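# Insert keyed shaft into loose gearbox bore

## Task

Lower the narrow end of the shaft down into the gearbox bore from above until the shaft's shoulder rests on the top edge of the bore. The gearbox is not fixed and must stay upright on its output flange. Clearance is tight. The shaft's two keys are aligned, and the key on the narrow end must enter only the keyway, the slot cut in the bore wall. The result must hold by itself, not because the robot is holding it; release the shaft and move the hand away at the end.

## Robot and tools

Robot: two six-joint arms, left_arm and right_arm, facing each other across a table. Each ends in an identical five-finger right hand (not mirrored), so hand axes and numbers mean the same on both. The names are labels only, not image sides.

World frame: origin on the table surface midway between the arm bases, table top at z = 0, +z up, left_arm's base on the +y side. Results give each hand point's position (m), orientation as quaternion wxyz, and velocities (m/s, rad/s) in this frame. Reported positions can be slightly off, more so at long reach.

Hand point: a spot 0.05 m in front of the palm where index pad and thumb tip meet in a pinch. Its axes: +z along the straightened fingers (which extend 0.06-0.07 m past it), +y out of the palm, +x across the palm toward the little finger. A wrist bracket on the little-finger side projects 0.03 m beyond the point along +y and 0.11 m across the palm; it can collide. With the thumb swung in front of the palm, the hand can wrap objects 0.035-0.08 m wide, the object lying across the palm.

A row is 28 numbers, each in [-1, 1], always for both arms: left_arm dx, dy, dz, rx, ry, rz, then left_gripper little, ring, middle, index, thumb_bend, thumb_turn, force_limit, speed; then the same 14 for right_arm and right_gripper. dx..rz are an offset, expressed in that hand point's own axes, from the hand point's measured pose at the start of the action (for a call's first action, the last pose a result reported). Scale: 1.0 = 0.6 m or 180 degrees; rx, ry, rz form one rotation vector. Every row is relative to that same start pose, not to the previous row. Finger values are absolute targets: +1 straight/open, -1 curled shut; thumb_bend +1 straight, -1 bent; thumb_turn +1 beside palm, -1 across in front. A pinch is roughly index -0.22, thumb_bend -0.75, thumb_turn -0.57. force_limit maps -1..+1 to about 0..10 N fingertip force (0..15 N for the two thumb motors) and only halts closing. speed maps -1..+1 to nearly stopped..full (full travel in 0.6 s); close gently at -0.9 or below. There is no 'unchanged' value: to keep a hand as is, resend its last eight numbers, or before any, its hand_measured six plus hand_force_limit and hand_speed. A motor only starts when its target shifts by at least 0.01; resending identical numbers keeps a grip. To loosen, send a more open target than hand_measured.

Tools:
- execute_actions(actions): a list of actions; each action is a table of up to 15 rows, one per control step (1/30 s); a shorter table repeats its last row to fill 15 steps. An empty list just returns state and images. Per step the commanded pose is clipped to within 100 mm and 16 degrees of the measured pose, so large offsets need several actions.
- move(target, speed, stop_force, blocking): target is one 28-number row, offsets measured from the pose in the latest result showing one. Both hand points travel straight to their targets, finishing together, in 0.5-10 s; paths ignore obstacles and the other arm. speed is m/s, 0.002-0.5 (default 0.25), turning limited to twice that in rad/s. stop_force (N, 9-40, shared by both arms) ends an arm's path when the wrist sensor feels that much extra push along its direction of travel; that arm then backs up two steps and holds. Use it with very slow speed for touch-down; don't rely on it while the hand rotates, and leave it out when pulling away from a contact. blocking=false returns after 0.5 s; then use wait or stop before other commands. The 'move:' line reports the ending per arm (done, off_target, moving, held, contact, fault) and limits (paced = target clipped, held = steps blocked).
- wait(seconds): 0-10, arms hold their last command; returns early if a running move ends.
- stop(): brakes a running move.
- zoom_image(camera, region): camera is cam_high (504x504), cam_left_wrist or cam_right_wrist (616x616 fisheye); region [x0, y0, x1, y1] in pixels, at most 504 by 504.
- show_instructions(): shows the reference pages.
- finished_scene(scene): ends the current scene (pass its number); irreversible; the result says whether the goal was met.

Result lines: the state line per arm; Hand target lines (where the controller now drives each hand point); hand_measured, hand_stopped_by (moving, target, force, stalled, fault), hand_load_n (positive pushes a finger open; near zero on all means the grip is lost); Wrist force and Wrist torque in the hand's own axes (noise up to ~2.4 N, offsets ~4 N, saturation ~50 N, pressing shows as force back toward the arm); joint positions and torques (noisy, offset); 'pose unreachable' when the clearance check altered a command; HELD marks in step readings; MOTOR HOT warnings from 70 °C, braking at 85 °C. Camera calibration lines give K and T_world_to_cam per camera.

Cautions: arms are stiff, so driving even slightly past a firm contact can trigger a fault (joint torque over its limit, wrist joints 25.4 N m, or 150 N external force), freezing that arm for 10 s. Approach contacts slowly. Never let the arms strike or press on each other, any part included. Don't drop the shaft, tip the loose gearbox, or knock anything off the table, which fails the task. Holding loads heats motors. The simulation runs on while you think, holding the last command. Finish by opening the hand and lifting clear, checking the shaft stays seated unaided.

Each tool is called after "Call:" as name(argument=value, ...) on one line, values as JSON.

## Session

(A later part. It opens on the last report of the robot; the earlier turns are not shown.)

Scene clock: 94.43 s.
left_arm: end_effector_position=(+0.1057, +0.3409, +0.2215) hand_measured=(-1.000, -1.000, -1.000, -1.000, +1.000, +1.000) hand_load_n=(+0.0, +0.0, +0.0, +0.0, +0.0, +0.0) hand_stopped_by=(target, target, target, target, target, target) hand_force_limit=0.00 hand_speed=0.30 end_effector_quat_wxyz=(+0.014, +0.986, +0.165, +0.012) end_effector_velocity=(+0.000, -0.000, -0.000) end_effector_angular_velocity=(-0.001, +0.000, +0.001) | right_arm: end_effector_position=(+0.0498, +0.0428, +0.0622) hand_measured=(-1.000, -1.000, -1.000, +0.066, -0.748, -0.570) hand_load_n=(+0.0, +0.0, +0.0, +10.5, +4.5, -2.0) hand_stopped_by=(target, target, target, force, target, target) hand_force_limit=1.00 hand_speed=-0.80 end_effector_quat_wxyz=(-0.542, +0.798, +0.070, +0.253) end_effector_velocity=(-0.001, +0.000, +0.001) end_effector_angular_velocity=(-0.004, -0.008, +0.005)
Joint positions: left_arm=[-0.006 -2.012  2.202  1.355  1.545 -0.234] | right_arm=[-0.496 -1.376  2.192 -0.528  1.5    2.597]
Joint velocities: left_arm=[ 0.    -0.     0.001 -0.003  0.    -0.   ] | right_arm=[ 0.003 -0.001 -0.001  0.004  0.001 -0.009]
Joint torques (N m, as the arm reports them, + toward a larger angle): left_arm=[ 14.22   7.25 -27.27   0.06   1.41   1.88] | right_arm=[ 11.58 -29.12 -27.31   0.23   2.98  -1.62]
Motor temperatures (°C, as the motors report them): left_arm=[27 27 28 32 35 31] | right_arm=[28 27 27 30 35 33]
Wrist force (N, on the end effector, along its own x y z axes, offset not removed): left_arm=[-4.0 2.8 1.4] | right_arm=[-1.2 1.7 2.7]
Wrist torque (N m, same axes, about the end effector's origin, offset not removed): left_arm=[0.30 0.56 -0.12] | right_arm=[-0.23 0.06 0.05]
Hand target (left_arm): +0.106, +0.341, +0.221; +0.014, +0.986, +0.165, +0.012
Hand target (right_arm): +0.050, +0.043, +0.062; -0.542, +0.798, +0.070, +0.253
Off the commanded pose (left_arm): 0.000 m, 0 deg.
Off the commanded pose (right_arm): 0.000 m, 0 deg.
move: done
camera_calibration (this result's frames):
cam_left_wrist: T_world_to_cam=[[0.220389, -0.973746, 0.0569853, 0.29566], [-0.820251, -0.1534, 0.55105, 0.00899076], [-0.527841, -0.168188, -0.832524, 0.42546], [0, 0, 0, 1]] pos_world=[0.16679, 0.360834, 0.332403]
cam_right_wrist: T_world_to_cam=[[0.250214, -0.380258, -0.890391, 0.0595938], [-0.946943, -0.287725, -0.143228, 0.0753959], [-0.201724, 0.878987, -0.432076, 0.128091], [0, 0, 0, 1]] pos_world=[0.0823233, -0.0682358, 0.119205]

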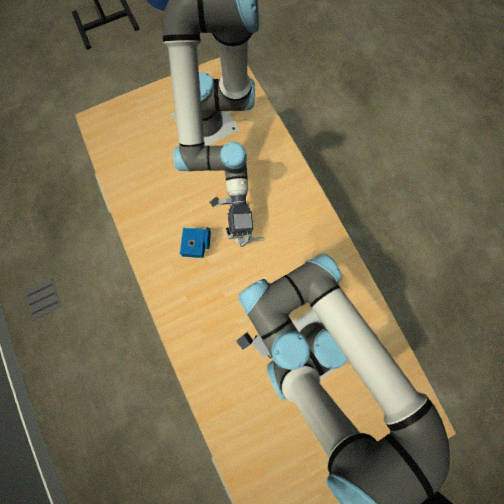

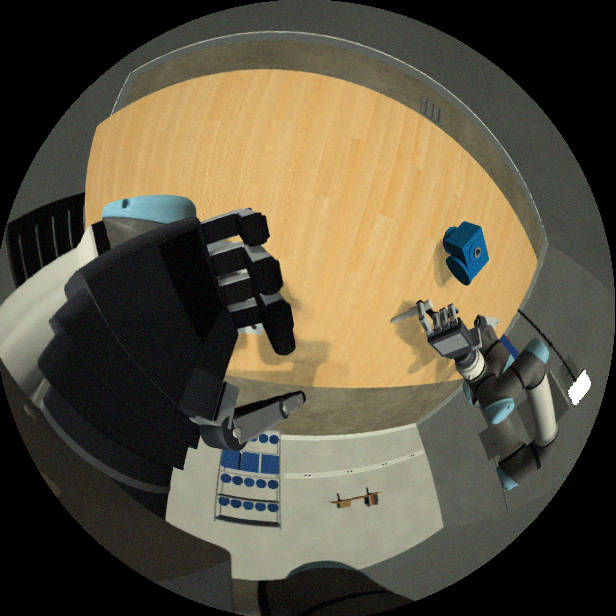

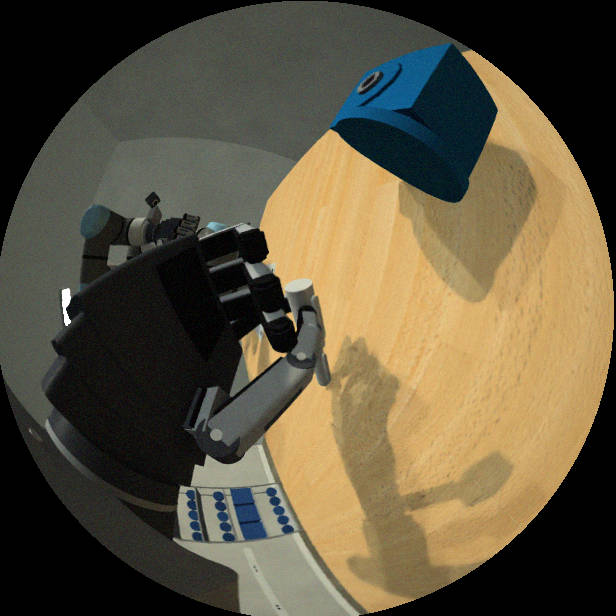

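Call:
move(target=[0,0,0,0,0,0,-1,-1,-1,-1,1,1,0,0.3,0.056,-0.14,-0.032,0,0,-0.333,-1,-1,-1,-0.45,-0.75,-0.57,1,-0.8], speed=0.15)

Call:
move(target=[0,-0.3,0.17,0,0,-0.25,-1,-1,-1,-1,1,1,0,0.3,0.15,0,0,0,-0.087,0,-1,-1,-1,-0.45,-0.75,-0.57,1,-0.8], speed=0.15)

Scene clock: 98.47 s.
left_arm: end_effector_position=(+0.1057, +0.3409, +0.2215) hand_measured=(-1.000, -1.000, -1.000, -1.000, +1.000, +1.000) hand_load_n=(+0.0, +0.0, +0.0, +0.0, +0.0, +0.0) hand_stopped_by=(target, target, target, target, target, target) hand_force_limit=0.00 hand_speed=0.30 end_effector_quat_wxyz=(+0.014, +0.986, +0.165, +0.012) end_effector_velocity=(+0.000, -0.001, +0.000) end_effector_angular_velocity=(-0.003, +0.000, +0.003) | right_arm: end_effector_position=(+0.0400, +0.0537, +0.1533) hand_measured=(-1.000, -1.000, -1.000, +0.066, -0.748, -0.570) hand_load_n=(+0.0, +0.0, +0.0, +8.5, +4.0, +0.5) hand_stopped_by=(target, target, target, force, target, target) hand_force_limit=1.00 hand_speed=-0.80 end_effector_quat_wxyz=(-0.343, +0.657, +0.459, +0.490) end_effector_velocity=(-0.000, +0.000, +0.001) end_effector_angular_velocity=(-0.001, -0.007, +0.003)
Joint positions: left_arm=[-0.006 -2.012  2.202  1.355  1.545 -0.234] | right_arm=[-0.288 -1.424  2.061 -0.347  1.699  1.61 ]
Joint velocities: left_arm=[ 0.     0.001 -0.002 -0.002  0.    -0.003] | right_arm=[ 0.001 -0.    -0.001 -0.     0.    -0.008]
Joint torques (N m, as the arm reports them, + toward a larger angle): left_arm=[ 13.42   6.68 -27.44   0.22   1.28   1.9 ] | right_arm=[ 12.05 -30.43 -30.47   0.11   2.88  -1.83]
Motor temperatures (°C, as the motors report them): left_arm=[27 27 28 32 35 31] | right_arm=[28 27 27 30 35 33]
Wrist force (N, on the end effector, along its own x y z axes, offset not removed): left_arm=[-1.4 3.2 -2.1] | right_arm=[-3.3 -0.4 1.1]
Wrist torque (N m, same axes, about the end effector's origin, offset not removed): left_arm=[0.88 0.05 0.01] | right_arm=[-0.20 0.23 0.05]
Hand target (left_arm): +0.106, +0.341, +0.221; +0.014, +0.986, +0.165, +0.012
Hand target (right_arm): +0.040, +0.054, +0.153; -0.343, +0.657, +0.459, +0.490
Off the commanded pose (left_arm): 0.000 m, 0 deg.
Off the commanded pose (right_arm): 0.000 m, 0 deg.
move: done
camera_calibration (this result's frames):
cam_left_wrist: T_world_to_cam=[[0.220389, -0.973746, 0.0569854, 0.29566], [-0.820251, -0.1534, 0.55105, 0.00899067], [-0.527841, -0.168188, -0.832524, 0.42546], [0, 0, 0, 1]] pos_world=[0.16679, 0.360834, 0.332403]
cam_right_wrist: T_world_to_cam=[[0.911584, -0.385798, -0.142037, 0.00652612], [-0.379228, -0.655695, -0.652878, 0.157522], [0.158746, 0.649018, -0.744027, 0.201621], [0, 0, 0, 1]] pos_world=[0.0217808, -0.0250519, 0.253781]

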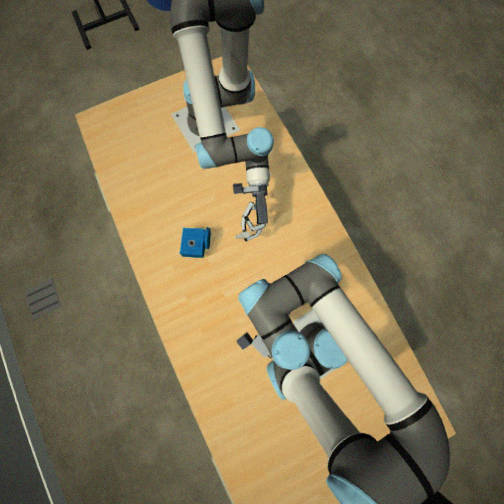

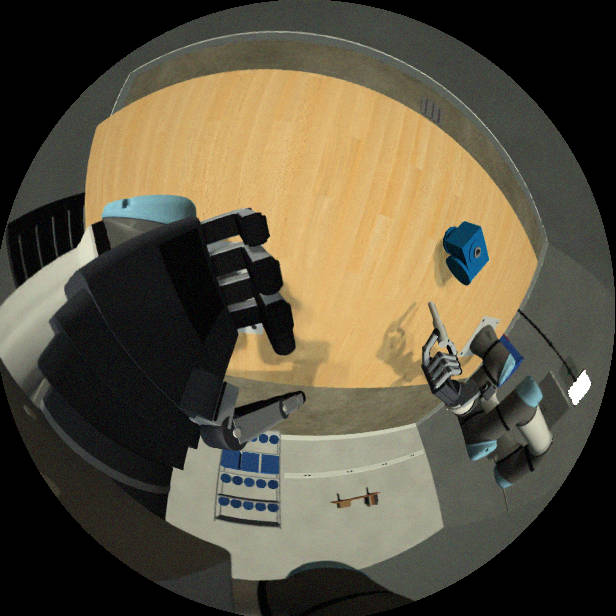

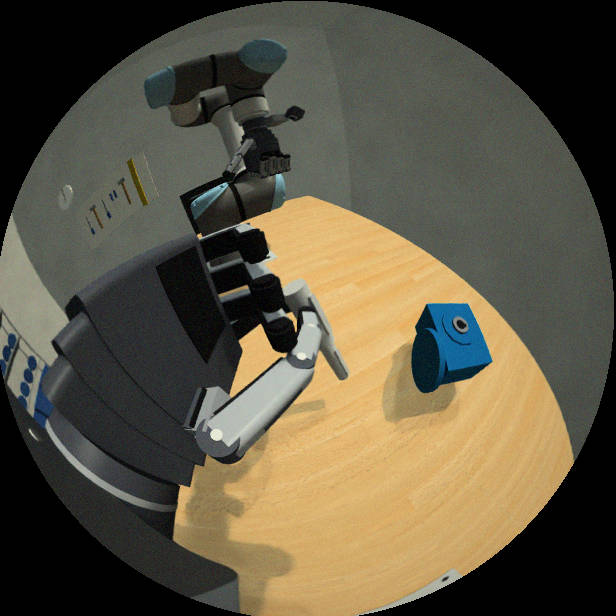

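Scene clock: 101.43 s.
left_arm: end_effector_position=(+0.0997, +0.3611, +0.2082) hand_measured=(-1.000, -1.000, -1.000, -1.000, +1.000, +1.000) hand_load_n=(+0.0, +0.0, +0.0, +0.0, +0.0, +0.0) hand_stopped_by=(target, target, target, target, target, target) hand_force_limit=0.00 hand_speed=0.30 end_effector_quat_wxyz=(+0.013, +0.978, +0.207, +0.006) end_effector_velocity=(+0.000, -0.000, +0.001) end_effector_angular_velocity=(-0.004, +0.000, +0.002) | right_arm: end_effector_position=(+0.0487, +0.0775, +0.2396) hand_measured=(-1.000, -1.000, -1.000, +0.066, -0.748, -0.570) hand_load_n=(+0.0, +0.0, +0.0, +9.0, +4.0, +1.0) hand_stopped_by=(target, target, target, force, target, target) hand_force_limit=1.00 hand_speed=-0.80 end_effector_quat_wxyz=(-0.278, +0.718, +0.501, +0.396) end_effector_velocity=(-0.000, +0.001, +0.001) end_effector_angular_velocity=(-0.004, +0.002, +0.001)
Joint positions: left_arm=[-0.094 -2.102  2.281  1.369  1.555 -0.409] | right_arm=[-0.308 -1.381  1.63   0.315  1.667  1.633]
Joint velocities: left_arm=[-0.    -0.002 -0.001 -0.     0.    -0.002] | right_arm=[ 0.     0.003 -0.008  0.01  -0.001  0.   ]
Joint torques (N m, as the arm reports them, + toward a larger angle): left_arm=[ 14.33  10.65 -27.58   0.05  -1.67   0.91] | right_arm=[-14.47 -18.18 -33.83   1.26  -2.85   1.79]
Motor temperatures (°C, as the motors report them): left_arm=[27 27 28 32 35 31] | right_arm=[28 27 27 30 35 33]
Wrist force (N, on the end effector, along its own x y z axes, offset not removed): left_arm=[-4.5 -0.6 2.3] | right_arm=[-2.7 -1.0 3.2]
Wrist torque (N m, same axes, about the end effector's origin, offset not removed): left_arm=[-0.19 0.54 -0.14] | right_arm=[-0.40 0.18 0.20]
Hand target (left_arm): +0.100, +0.361, +0.208; +0.013, +0.978, +0.207, +0.006
Hand target (right_arm): +0.049, +0.078, +0.240; -0.277, +0.718, +0.501, +0.396
Off the commanded pose (left_arm): 0.182 m, 40 deg; position and orientation clipped at the last step of the last action.
Off the commanded pose (right_arm): 0.000 m, 0 deg.
move: held (left_arm); limits=paced,held; held on 75 of 89 steps (left_arm), including the last (left_arm)
pose unreachable (left arm): on one or more control steps of this call, first in action 0 (counted from 0), this arm could not follow its commanded pose, so it was not sent that pose on those steps. On the call's last step it was still not sent that pose. It may still have moved: this result reports where it is.
cause: the commanded pose would bring two parts of the arm too close to each other (joints 3 (elbow) to 6 (wrist 3) lie between them).
camera_calibration (this result's frames):
cam_left_wrist: T_world_to_cam=[[0.30448, -0.950955, 0.0545511, 0.301265], [-0.79622, -0.222666, 0.562542, 0.0347123], [-0.522806, -0.214718, -0.824967, 0.42941], [0, 0, 0, 1]] pos_world=[0.160407, 0.38642, 0.318287]
cam_right_wrist: T_world_to_cam=[[0.899034, -0.420094, -0.123524, 0.0188576], [-0.430241, -0.795017, -0.427599, 0.192032], [0.0814279, 0.437571, -0.895489, 0.305477], [0, 0, 0, 1]] pos_world=[0.0407919, 0.0269229, 0.357993]

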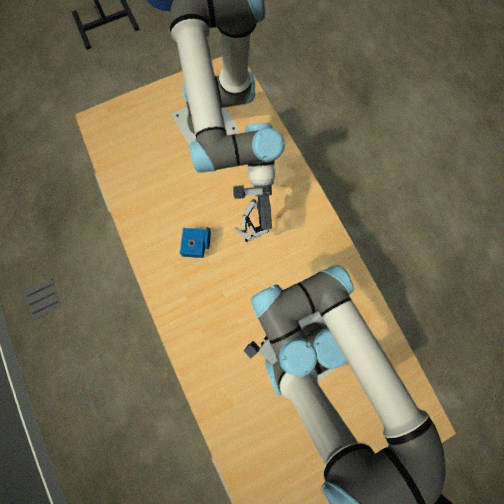

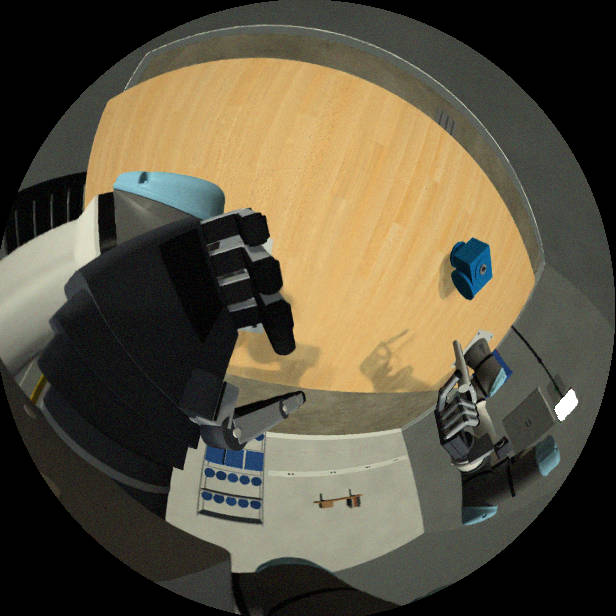

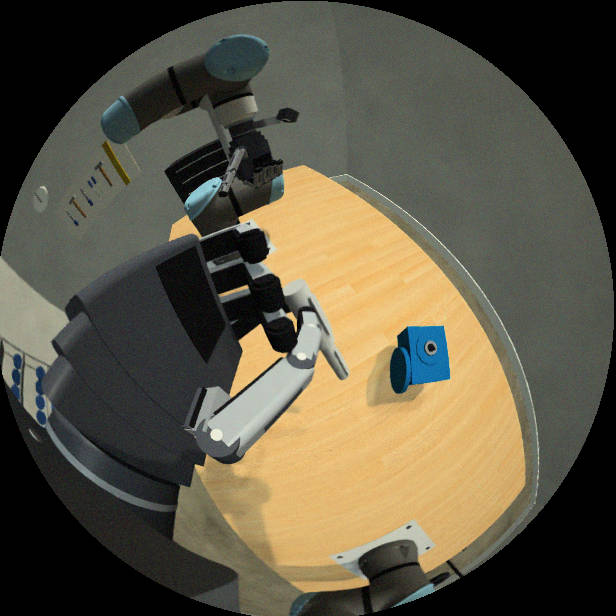

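Call:
move(target=[0.175,0.38,0.14,0,0,0.19,-1,-1,-1,-1,1,1,0,0.3,0,0,0,0,0.174,0,-1,-1,-1,-0.45,-0.75,-0.57,1,-0.8], speed=0.15)

Call:
zoom_image(camera="cam_right_wrist", region=[250,250,410,410])

Scene clock: 107.93 s.
left_arm: end_effector_position=(+0.2894, +0.1934, +0.1311) hand_measured=(-1.000, -1.000, -1.000, -1.000, +1.000, +1.000) hand_load_n=(+0.0, +0.0, +0.0, +0.0, +0.0, +0.0) hand_stopped_by=(target, target, target, target, target, target) hand_force_limit=0.00 hand_speed=0.30 end_effector_quat_wxyz=(+0.010, +0.996, -0.089, +0.010) end_effector_velocity=(+0.001, -0.000, +0.001) end_effector_angular_velocity=(+0.002, +0.005, -0.005) | right_arm: end_effector_position=(+0.0487, +0.0777, +0.2395) hand_measured=(-1.000, -1.000, -1.000, +0.066, -0.748, -0.570) hand_load_n=(+0.0, +0.0, +0.0, +8.5, +4.0, +0.5) hand_stopped_by=(target, target, target, force, target, target) hand_force_limit=1.00 hand_speed=-0.80 end_effector_quat_wxyz=(-0.403, +0.584, +0.408, +0.575) end_effector_velocity=(+0.000, +0.000, +0.000) end_effector_angular_velocity=(+0.001, +0.000, -0.001)
Joint positions: left_arm=[ 0.551 -1.172  1.621  1.092  1.57   0.832] | right_arm=[-0.29  -1.506  2.08  -0.56   1.702  1.574]
Joint velocities: left_arm=[ 0.003  0.006 -0.008  0.007  0.003  0.008] | right_arm=[-0.     0.    -0.    -0.001  0.001  0.   ]
Joint torques (N m, as the arm reports them, + toward a larger angle): left_arm=[ 14.64 -28.4  -25.61   4.36   1.59   2.03] | right_arm=[-14.47 -14.12 -11.07  -3.55  -2.97  -1.74]
Motor temperatures (°C, as the motors report them): left_arm=[27 27 28 32 35 31] | right_arm=[28 27 27 30 35 33]
Wrist force (N, on the end effector, along its own x y z axes, offset not removed): left_arm=[-2.4 -2.8 -0.7] | right_arm=[-2.7 -1.2 -0.6]
Wrist torque (N m, same axes, about the end effector's origin, offset not removed): left_arm=[-0.37 0.15 -0.14] | right_arm=[-0.23 0.25 0.15]
Hand target (left_arm): +0.289, +0.193, +0.131; +0.010, +0.996, -0.090, +0.010
Hand target (right_arm): +0.049, +0.078, +0.240; -0.403, +0.584, +0.408, +0.575
Off the commanded pose (left_arm): 0.000 m, 0 deg.
Off the commanded pose (right_arm): 0.000 m, 0 deg.
move: done; limits=paced
camera_calibration (this result's frames):
cam_left_wrist: T_world_to_cam=[[-0.282994, -0.958092, 0.0444359, 0.26098], [-0.793538, 0.259908, 0.550222, 0.0992265], [-0.538713, 0.120448, -0.833835, 0.369882], [0, 0, 0, 1]] pos_world=[0.351856, 0.179702, 0.242227]
cam_right_wrist: T_world_to_cam=[[0.925441, -0.347918, -0.150039, 0.0183409], [-0.309006, -0.46389, -0.830254, 0.256988], [0.219259, 0.814714, -0.536811, 0.183353], [0, 0, 0, 1]] pos_world=[0.0222353, -0.0237854, 0.314543]

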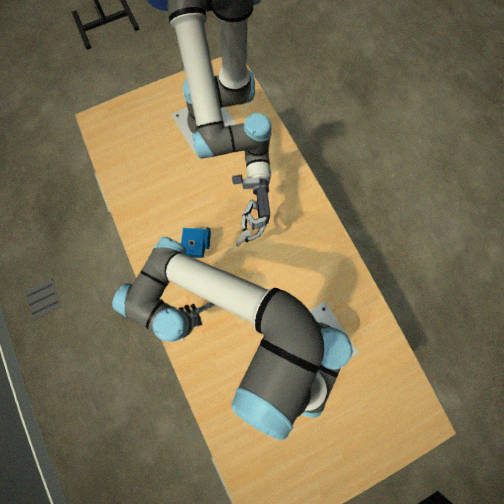

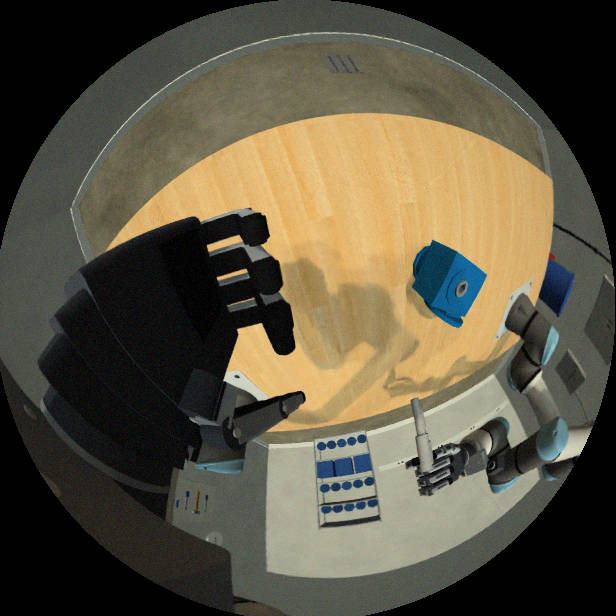

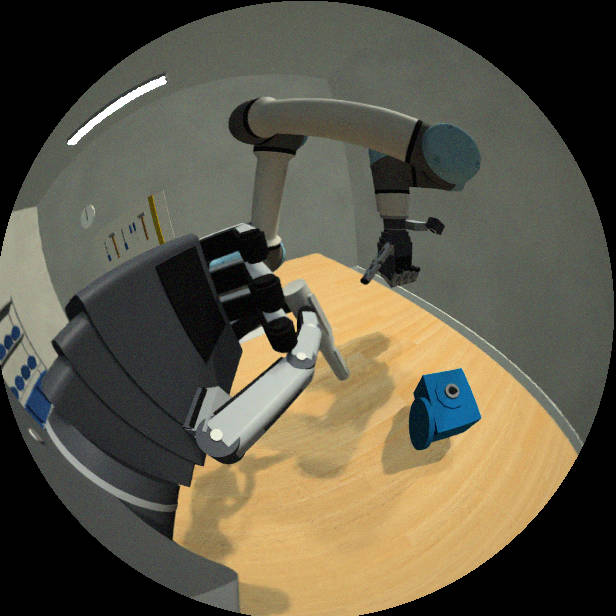

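Region (250, 250, 410, 410) of cam_right_wrist's 616x616 image, scaled by 3.150, with more detail than that image has.

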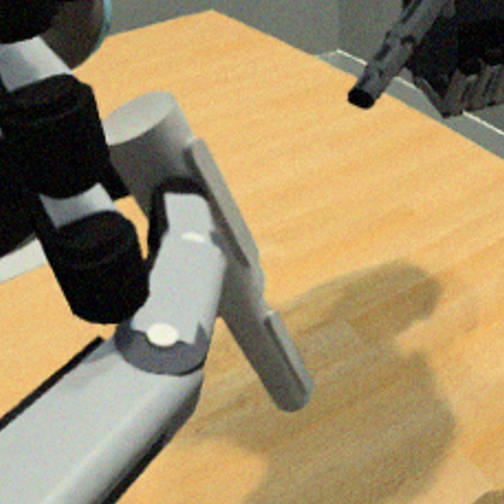

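Call:
move(target=[0,0,0,0,0,0,-1,-1,-1,-1,1,1,0,0.3,-0.04,0.322,-0.057,0.111,0,0,-1,-1,-1,-0.45,-0.75,-0.57,1,-0.8], speed=0.15)

Call:
move(target=[0,0,0,0,0,0,-1,-1,-1,-1,1,1,0,0.3,-0.02,0,0,0,0,-0.1,-1,-1,-1,-0.45,-0.75,-0.57,1,-0.8], speed=0.1)

Call:
zoom_image(camera="cam_right_wrist", region=[270,270,430,430])

Call:
zoom_image(camera="cam_left_wrist", region=[390,220,560,390])

Scene clock: 110.13 s.
left_arm: end_effector_position=(+0.2894, +0.1934, +0.1311) hand_measured=(-1.000, -1.000, -1.000, -1.000, +1.000, +1.000) hand_load_n=(+0.0, +0.0, +0.0, +0.0, +0.0, +0.0) hand_stopped_by=(target, target, target, target, target, target) hand_force_limit=0.00 hand_speed=0.30 end_effector_quat_wxyz=(+0.010, +0.996, -0.089, +0.010) end_effector_velocity=(+0.000, -0.000, -0.000) end_effector_angular_velocity=(+0.001, +0.000, +0.002) | right_arm: end_effector_position=(+0.2183, -0.0212, +0.2161) hand_measured=(-1.000, -1.000, -1.000, +0.066, -0.748, -0.570) hand_load_n=(+0.0, +0.0, +0.0, +8.5, +3.5, +0.5) hand_stopped_by=(target, target, target, force, target, target) hand_force_limit=1.00 hand_speed=-0.80 end_effector_quat_wxyz=(-0.498, +0.505, +0.501, +0.496) end_effector_velocity=(+0.001, -0.000, -0.000) end_effector_angular_velocity=(+0.000, +0.001, +0.011)
Joint positions: left_arm=[ 0.551 -1.172  1.621  1.092  1.57   0.832] | right_arm=[-1.2   -1.636  2.283 -0.617  0.445  1.55 ]
Joint velocities: left_arm=[ 0.     0.001 -0.    -0.    -0.    -0.001] | right_arm=[-0.008  0.006 -0.004 -0.001 -0.019  0.   ]
Joint torques (N m, as the arm reports them, + toward a larger angle): left_arm=[-12.29 -40.91  -7.61   0.14  -1.67  -1.26] | right_arm=[-12.84  -5.72 -30.09  -2.51  -3.02  -1.85]
Motor temperatures (°C, as the motors report them): left_arm=[27 27 28 32 35 31] | right_arm=[28 27 27 30 35 33]
Wrist force (N, on the end effector, along its own x y z axes, offset not removed): left_arm=[-4.5 -1.7 -0.3] | right_arm=[-2.3 -0.1 1.5]
Wrist torque (N m, same axes, about the end effector's origin, offset not removed): left_arm=[-0.21 0.63 -0.30] | right_arm=[-0.17 0.06 0.25]
Hand target (left_arm): +0.289, +0.193, +0.131; +0.010, +0.996, -0.089, +0.010
Hand target (right_arm): +0.218, -0.021, +0.216; +0.498, -0.505, -0.501, -0.495
Off the commanded pose (left_arm): 0.000 m, 0 deg.
Off the commanded pose (right_arm): 0.000 m, 0 deg.
move: done
camera_calibration (this result's frames):
cam_left_wrist: T_world_to_cam=[[-0.282992, -0.958092, 0.044436, 0.260981], [-0.793539, 0.259907, 0.550223, 0.0992271], [-0.538713, 0.120447, -0.833835, 0.369883], [0, 0, 0, 1]] pos_world=[0.351857, 0.179703, 0.242227]
cam_right_wrist: T_world_to_cam=[[0.98775, -0.011339, -0.155635, -0.18173], [-0.137019, -0.540308, -0.830237, 0.204917], [-0.0746766, 0.841391, -0.535243, 0.278566], [0, 0, 0, 1]] pos_world=[0.228384, -0.125725, 0.290947]

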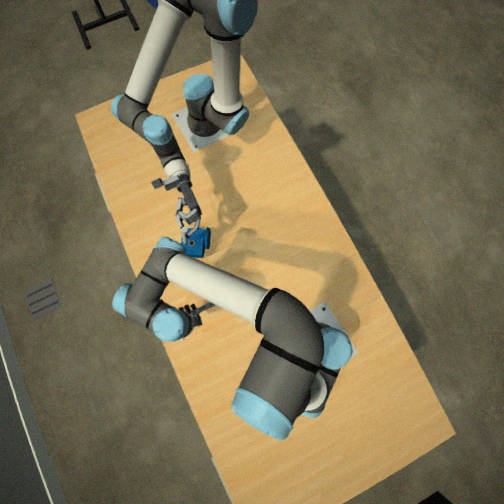

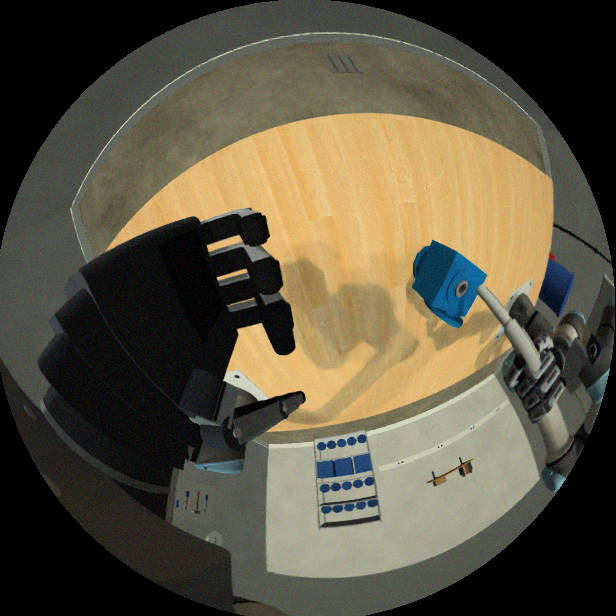

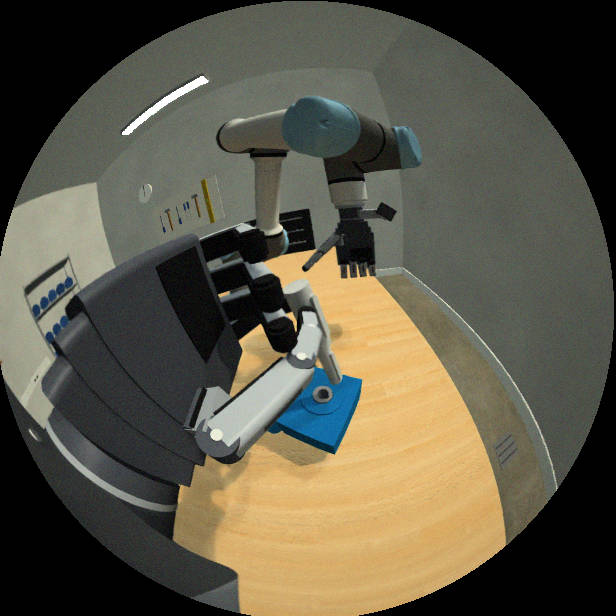

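Scene clock: 112.03 s.
left_arm: end_effector_position=(+0.2894, +0.1934, +0.1311) hand_measured=(-1.000, -1.000, -1.000, -1.000, +1.000, +1.000) hand_load_n=(+0.0, +0.0, +0.0, +0.0, +0.0, +0.0) hand_stopped_by=(target, target, target, target, target, target) hand_force_limit=0.00 hand_speed=0.30 end_effector_quat_wxyz=(+0.010, +0.996, -0.089, +0.010) end_effector_velocity=(-0.001, +0.000, -0.001) end_effector_angular_velocity=(+0.001, +0.003, -0.001) | right_arm: end_effector_position=(+0.2183, -0.0213, +0.2041) hand_measured=(-1.000, -1.000, -1.000, +0.066, -0.748, -0.570) hand_load_n=(+0.0, +0.0, +0.0, +6.5, +2.5, +0.5) hand_stopped_by=(target, target, target, force, target, target) hand_force_limit=1.00 hand_speed=-0.80 end_effector_quat_wxyz=(-0.414, +0.421, +0.574, +0.567) end_effector_velocity=(+0.000, +0.000, +0.000) end_effector_angular_velocity=(+0.000, -0.011, +0.000)
Joint positions: left_arm=[ 0.551 -1.172  1.621  1.092  1.57   0.832] | right_arm=[-1.191 -1.582  2.339 -0.727  0.454  1.238]
Joint velocities: left_arm=[-0.001  0.001  0.002  0.001  0.002  0.   ] | right_arm=[-0.     0.002  0.001 -0.003  0.    -0.01 ]
Joint torques (N m, as the arm reports them, + toward a larger angle): left_arm=[-12.56 -40.41  -8.51   0.08  -1.51  -1.28] | right_arm=[12.37 -7.65 -8.01 -2.58  2.72 -1.75]
Motor temperatures (°C, as the motors report them): left_arm=[27 27 28 32 35 31] | right_arm=[28 27 27 30 35 33]
Wrist force (N, on the end effector, along its own x y z axes, offset not removed): left_arm=[0.9 -1.9 3.8] | right_arm=[-3.8 -4.6 0.7]
Wrist torque (N m, same axes, about the end effector's origin, offset not removed): left_arm=[-0.50 -0.20 0.09] | right_arm=[-0.67 0.26 -0.02]
Hand target (left_arm): +0.289, +0.193, +0.131; +0.010, +0.996, -0.089, +0.010
Hand target (right_arm): +0.218, -0.021, +0.204; -0.414, +0.421, +0.574, +0.567
Off the commanded pose (left_arm): 0.000 m, 0 deg.
Off the commanded pose (right_arm): 0.000 m, 0 deg.
move: done
camera_calibration (this result's frames):
cam_left_wrist: T_world_to_cam=[[-0.282992, -0.958092, 0.044436, 0.260981], [-0.793539, 0.259907, 0.550223, 0.0992269], [-0.538713, 0.120447, -0.833835, 0.369883], [0, 0, 0, 1]] pos_world=[0.351857, 0.179702, 0.242227]
cam_right_wrist: T_world_to_cam=[[0.987646, -0.00732533, 0.15653, -0.247216], [0.127753, -0.540816, -0.831382, 0.137311], [0.0907443, 0.841109, -0.533199, 0.23572], [0, 0, 0, 1]] pos_world=[0.20523, -0.125817, 0.27854]

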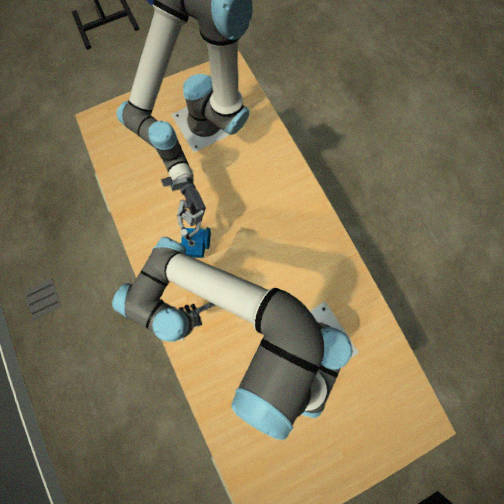

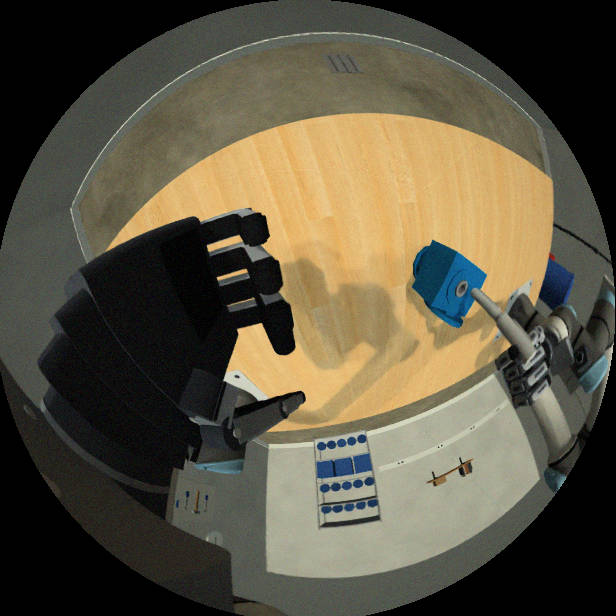

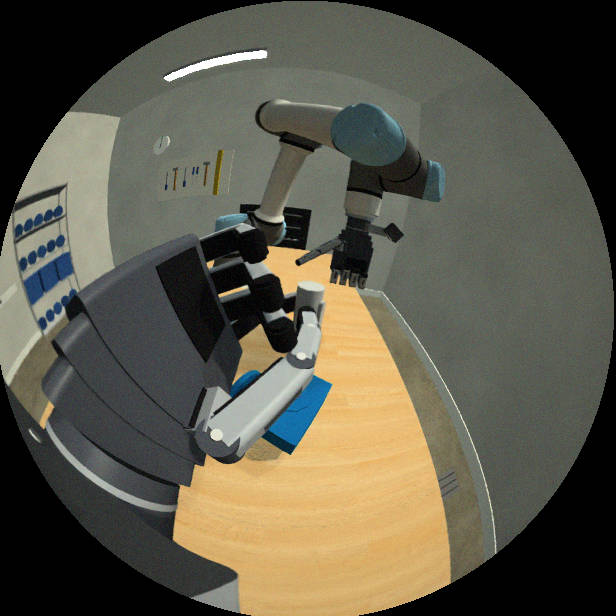

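Region (270, 270, 430, 430) of cam_right_wrist's 616x616 image, scaled by 3.150, with more detail than that image has.

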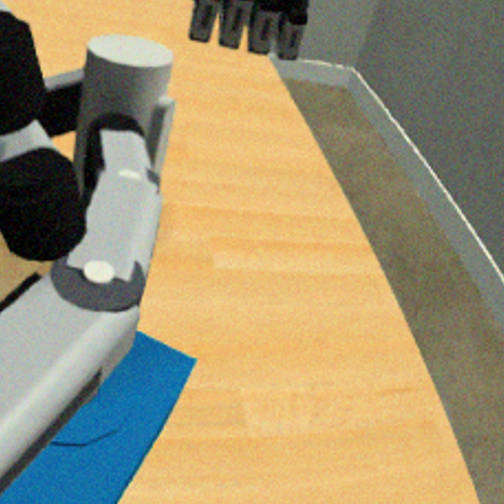

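Region (390, 220, 560, 390) of cam_left_wrist's 616x616 image, scaled by 2.965, with more detail than that image has.

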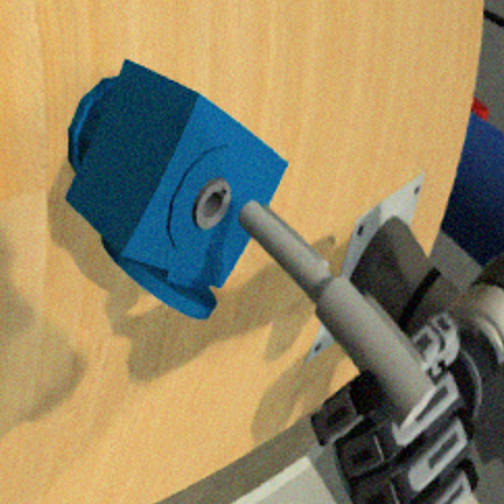

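Call:
move(target=[0,0,0,0,0,0,-1,-1,-1,-1,1,1,0,0.3,0,0,0,0,0,0,-1,-1,-1,-0.5,-0.75,-0.57,1,-0.8])

Call:
move(target=[0,0,0,0,0,0,-1,-1,-1,-1,1,1,0,0.3,0,0,0,0,0,0.1,-1,-1,-1,-0.5,-0.75,-0.57,1,-0.8], speed=0.1)

Call:
zoom_image(camera="cam_right_wrist", region=[270,270,430,430])

Call:
zoom_image(camera="cam_left_wrist", region=[390,220,560,390])

Scene clock: 118.00 s.
left_arm: end_effector_position=(+0.2894, +0.1934, +0.1311) hand_measured=(-1.000, -1.000, -1.000, -1.000, +1.000, +1.000) hand_load_n=(+0.0, +0.0, +0.0, +0.0, +0.0, +0.0) hand_stopped_by=(target, target, target, target, target, target) hand_force_limit=0.00 hand_speed=0.30 end_effector_quat_wxyz=(+0.010, +0.996, -0.089, +0.010) end_effector_velocity=(-0.000, +0.000, -0.000) end_effector_angular_velocity=(+0.001, +0.001, +0.000) | right_arm: end_effector_position=(+0.2182, -0.0213, +0.2041) hand_measured=(-1.000, -1.000, -1.000, +0.054, -0.748, -0.570) hand_load_n=(+0.0, +0.0, +0.0, +10.5, +3.5, +0.5) hand_stopped_by=(target, target, target, force, target, target) hand_force_limit=1.00 hand_speed=-0.80 end_effector_quat_wxyz=(-0.414, +0.421, +0.574, +0.567) end_effector_velocity=(+0.000, +0.000, +0.001) end_effector_angular_velocity=(+0.001, -0.002, +0.000)
Joint positions: left_arm=[ 0.551 -1.172  1.621  1.092  1.57   0.832] | right_arm=[-1.191 -1.582  2.339 -0.727  0.454  1.238]
Joint velocities: left_arm=[-0.     0.     0.001 -0.     0.001 -0.   ] | right_arm=[ 0.    -0.    -0.001 -0.001  0.     0.   ]
Joint torques (N m, as the arm reports them, + toward a larger angle): left_arm=[-11.95 -40.25  -8.56   0.23  -1.43  -1.26] | right_arm=[ 11.04 -20.96 -15.66   0.38   2.3    1.77]
Motor temperatures (°C, as the motors report them): left_arm=[27 27 28 32 35 31] | right_arm=[28 27 27 30 35 33]
Wrist force (N, on the end effector, along its own x y z axes, offset not removed): left_arm=[-3.3 -0.2 1.7] | right_arm=[-2.9 -0.3 1.1]
Wrist torque (N m, same axes, about the end effector's origin, offset not removed): left_arm=[-0.02 0.31 -0.28] | right_arm=[-0.01 0.24 0.17]
Hand target (left_arm): +0.289, +0.193, +0.131; +0.010, +0.996, -0.089, +0.010
Hand target (right_arm): +0.218, -0.021, +0.204; -0.414, +0.421, +0.574, +0.567
Off the commanded pose (left_arm): 0.000 m, 0 deg.
Off the commanded pose (right_arm): 0.000 m, 0 deg.
move: done
camera_calibration (this result's frames):
cam_left_wrist: T_world_to_cam=[[-0.282992, -0.958092, 0.0444358, 0.260981], [-0.793539, 0.259907, 0.550222, 0.099227], [-0.538713, 0.120447, -0.833835, 0.369883], [0, 0, 0, 1]] pos_world=[0.351857, 0.179703, 0.242227]
cam_right_wrist: T_world_to_cam=[[0.987658, -0.00731588, 0.156454, -0.247175], [0.12769, -0.540851, -0.83137, 0.137282], [0.0907004, 0.841087, -0.533242, 0.235721], [0, 0, 0, 1]] pos_world=[0.205215, -0.125821, 0.2785]

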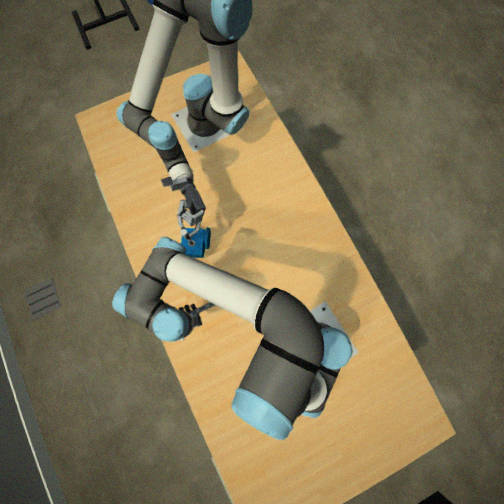

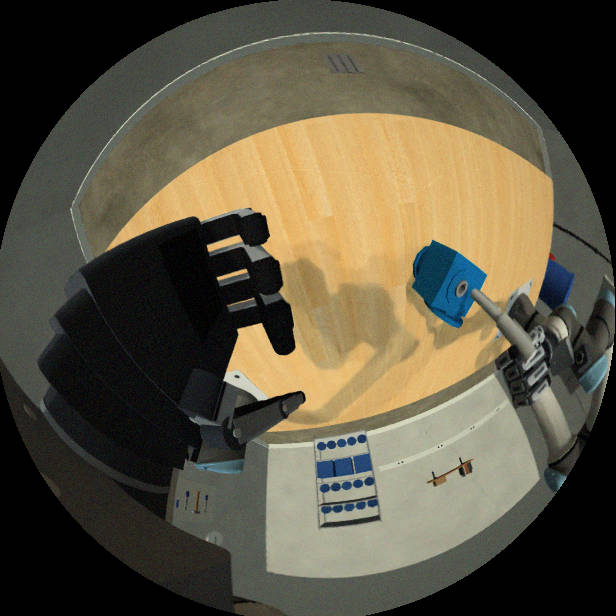

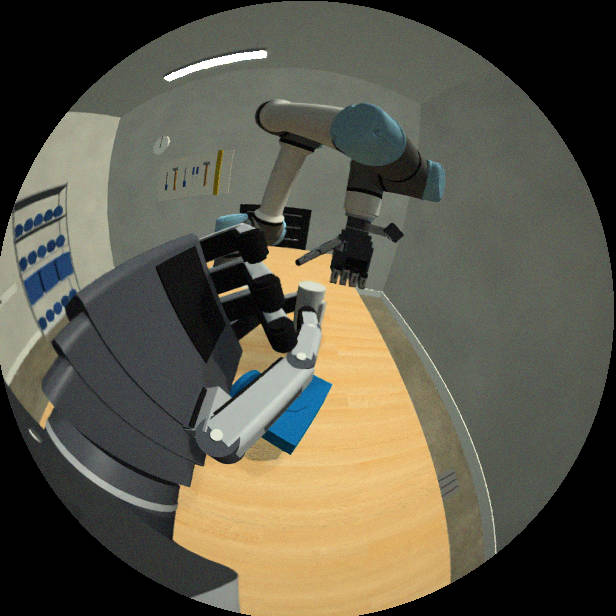

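Scene clock: 119.90 s.
left_arm: end_effector_position=(+0.2894, +0.1934, +0.1311) hand_measured=(-1.000, -1.000, -1.000, -1.000, +1.000, +1.000) hand_load_n=(+0.0, +0.0, +0.0, +0.0, +0.0, +0.0) hand_stopped_by=(target, target, target, target, target, target) hand_force_limit=0.00 hand_speed=0.30 end_effector_quat_wxyz=(+0.010, +0.996, -0.089, +0.010) end_effector_velocity=(+0.000, -0.001, +0.001) end_effector_angular_velocity=(-0.004, -0.001, -0.001) | right_arm: end_effector_position=(+0.2182, -0.0213, +0.2041) hand_measured=(-1.000, -1.000, -1.000, +0.054, -0.748, -0.570) hand_load_n=(+0.0, +0.0, +0.0, +11.0, +4.0, +0.0) hand_stopped_by=(target, target, target, force, target, target) hand_force_limit=1.00 hand_speed=-0.80 end_effector_quat_wxyz=(-0.498, +0.505, +0.501, +0.496) end_effector_velocity=(+0.000, -0.000, -0.000) end_effector_angular_velocity=(+0.000, +0.010, -0.000)
Joint positions: left_arm=[ 0.551 -1.172  1.621  1.092  1.57   0.832] | right_arm=[-1.2   -1.613  2.3   -0.657  0.444  1.55 ]
Joint velocities: left_arm=[-0.    -0.002 -0.001 -0.     0.002  0.   ] | right_arm=[-0.001 -0.    -0.001  0.    -0.001  0.011]
Joint torques (N m, as the arm reports them, + toward a larger angle): left_arm=[-11.7  -40.14  -8.98   0.26  -1.5   -1.14] | right_arm=[-14.28 -21.15 -30.16  -0.85  -3.02   1.74]
Motor temperatures (°C, as the motors report them): left_arm=[27 27 28 32 35 31] | right_arm=[28 27 27 30 35 33]
Wrist force (N, on the end effector, along its own x y z axes, offset not removed): left_arm=[-3.0 1.0 0.5] | right_arm=[-2.5 -2.2 2.8]
Wrist torque (N m, same axes, about the end effector's origin, offset not removed): left_arm=[0.26 0.35 -0.26] | right_arm=[-0.59 0.13 0.09]
Hand target (left_arm): +0.289, +0.193, +0.131; +0.010, +0.996, -0.089, +0.010
Hand target (right_arm): +0.218, -0.021, +0.204; +0.498, -0.506, -0.501, -0.495
Off the commanded pose (left_arm): 0.000 m, 0 deg.
Off the commanded pose (right_arm): 0.000 m, 0 deg.
move: done
camera_calibration (this result's frames):
cam_left_wrist: T_world_to_cam=[[-0.282992, -0.958092, 0.044436, 0.260981], [-0.793539, 0.259907, 0.550222, 0.099227], [-0.538713, 0.120447, -0.833835, 0.369883], [0, 0, 0, 1]] pos_world=[0.351857, 0.179702, 0.242227]
cam_right_wrist: T_world_to_cam=[[0.987726, -0.0113579, -0.155782, -0.183487], [-0.137145, -0.540396, -0.830159, 0.194837], [-0.0747549, 0.841334, -0.535321, 0.272284], [0, 0, 0, 1]] pos_world=[0.228311, -0.125877, 0.278921]

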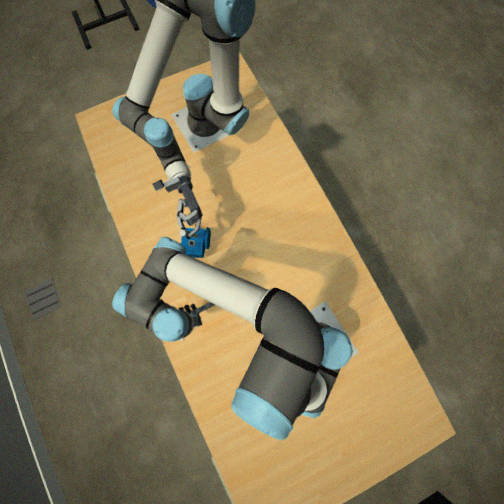

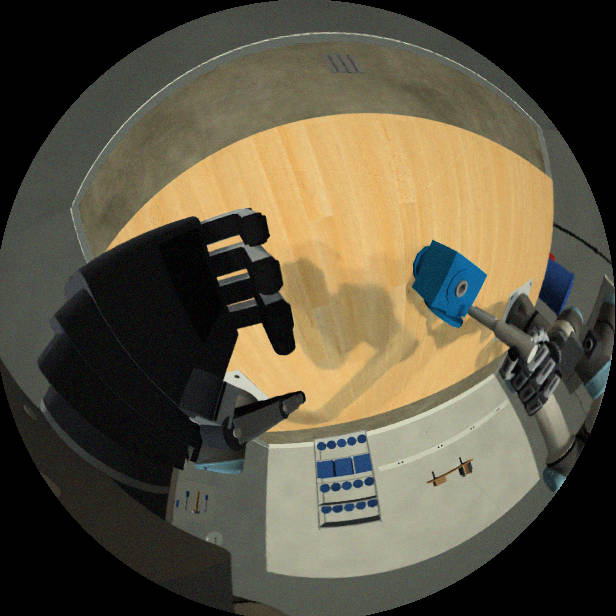

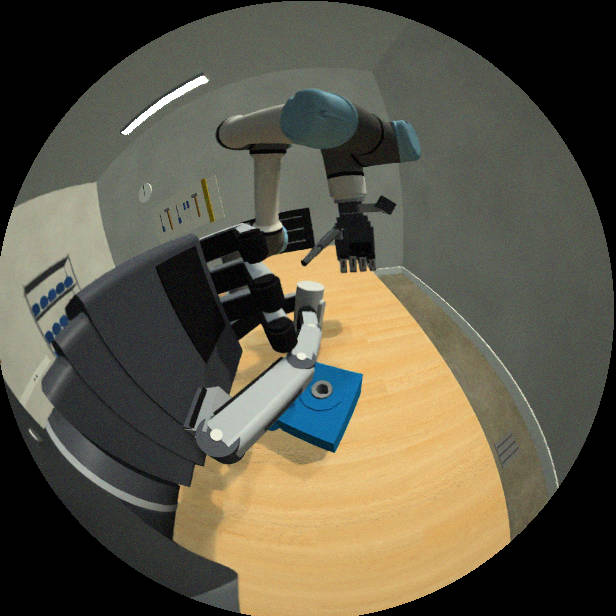

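Region (270, 270, 430, 430) of cam_right_wrist's 616x616 image, scaled by 3.150, with more detail than that image has.

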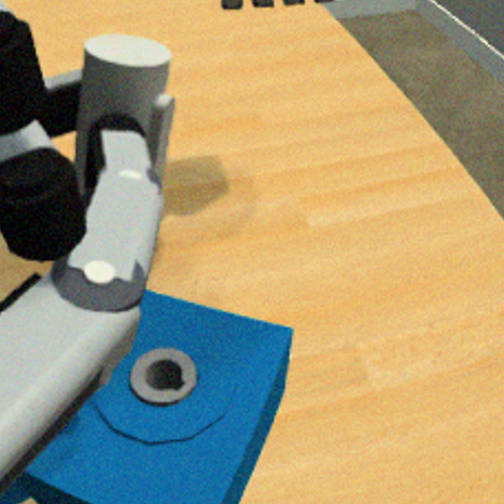

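Region (390, 220, 560, 390) of cam_left_wrist's 616x616 image, scaled by 2.965, with more detail than that image has.

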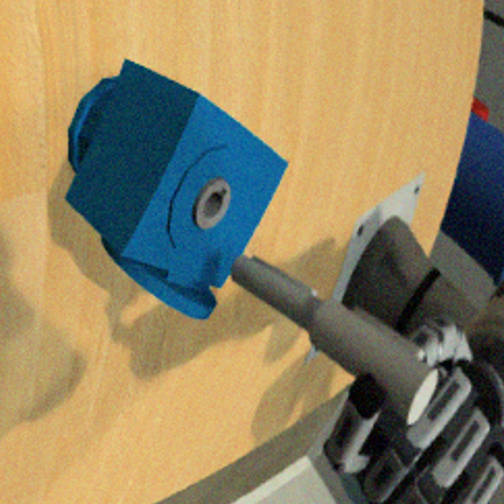

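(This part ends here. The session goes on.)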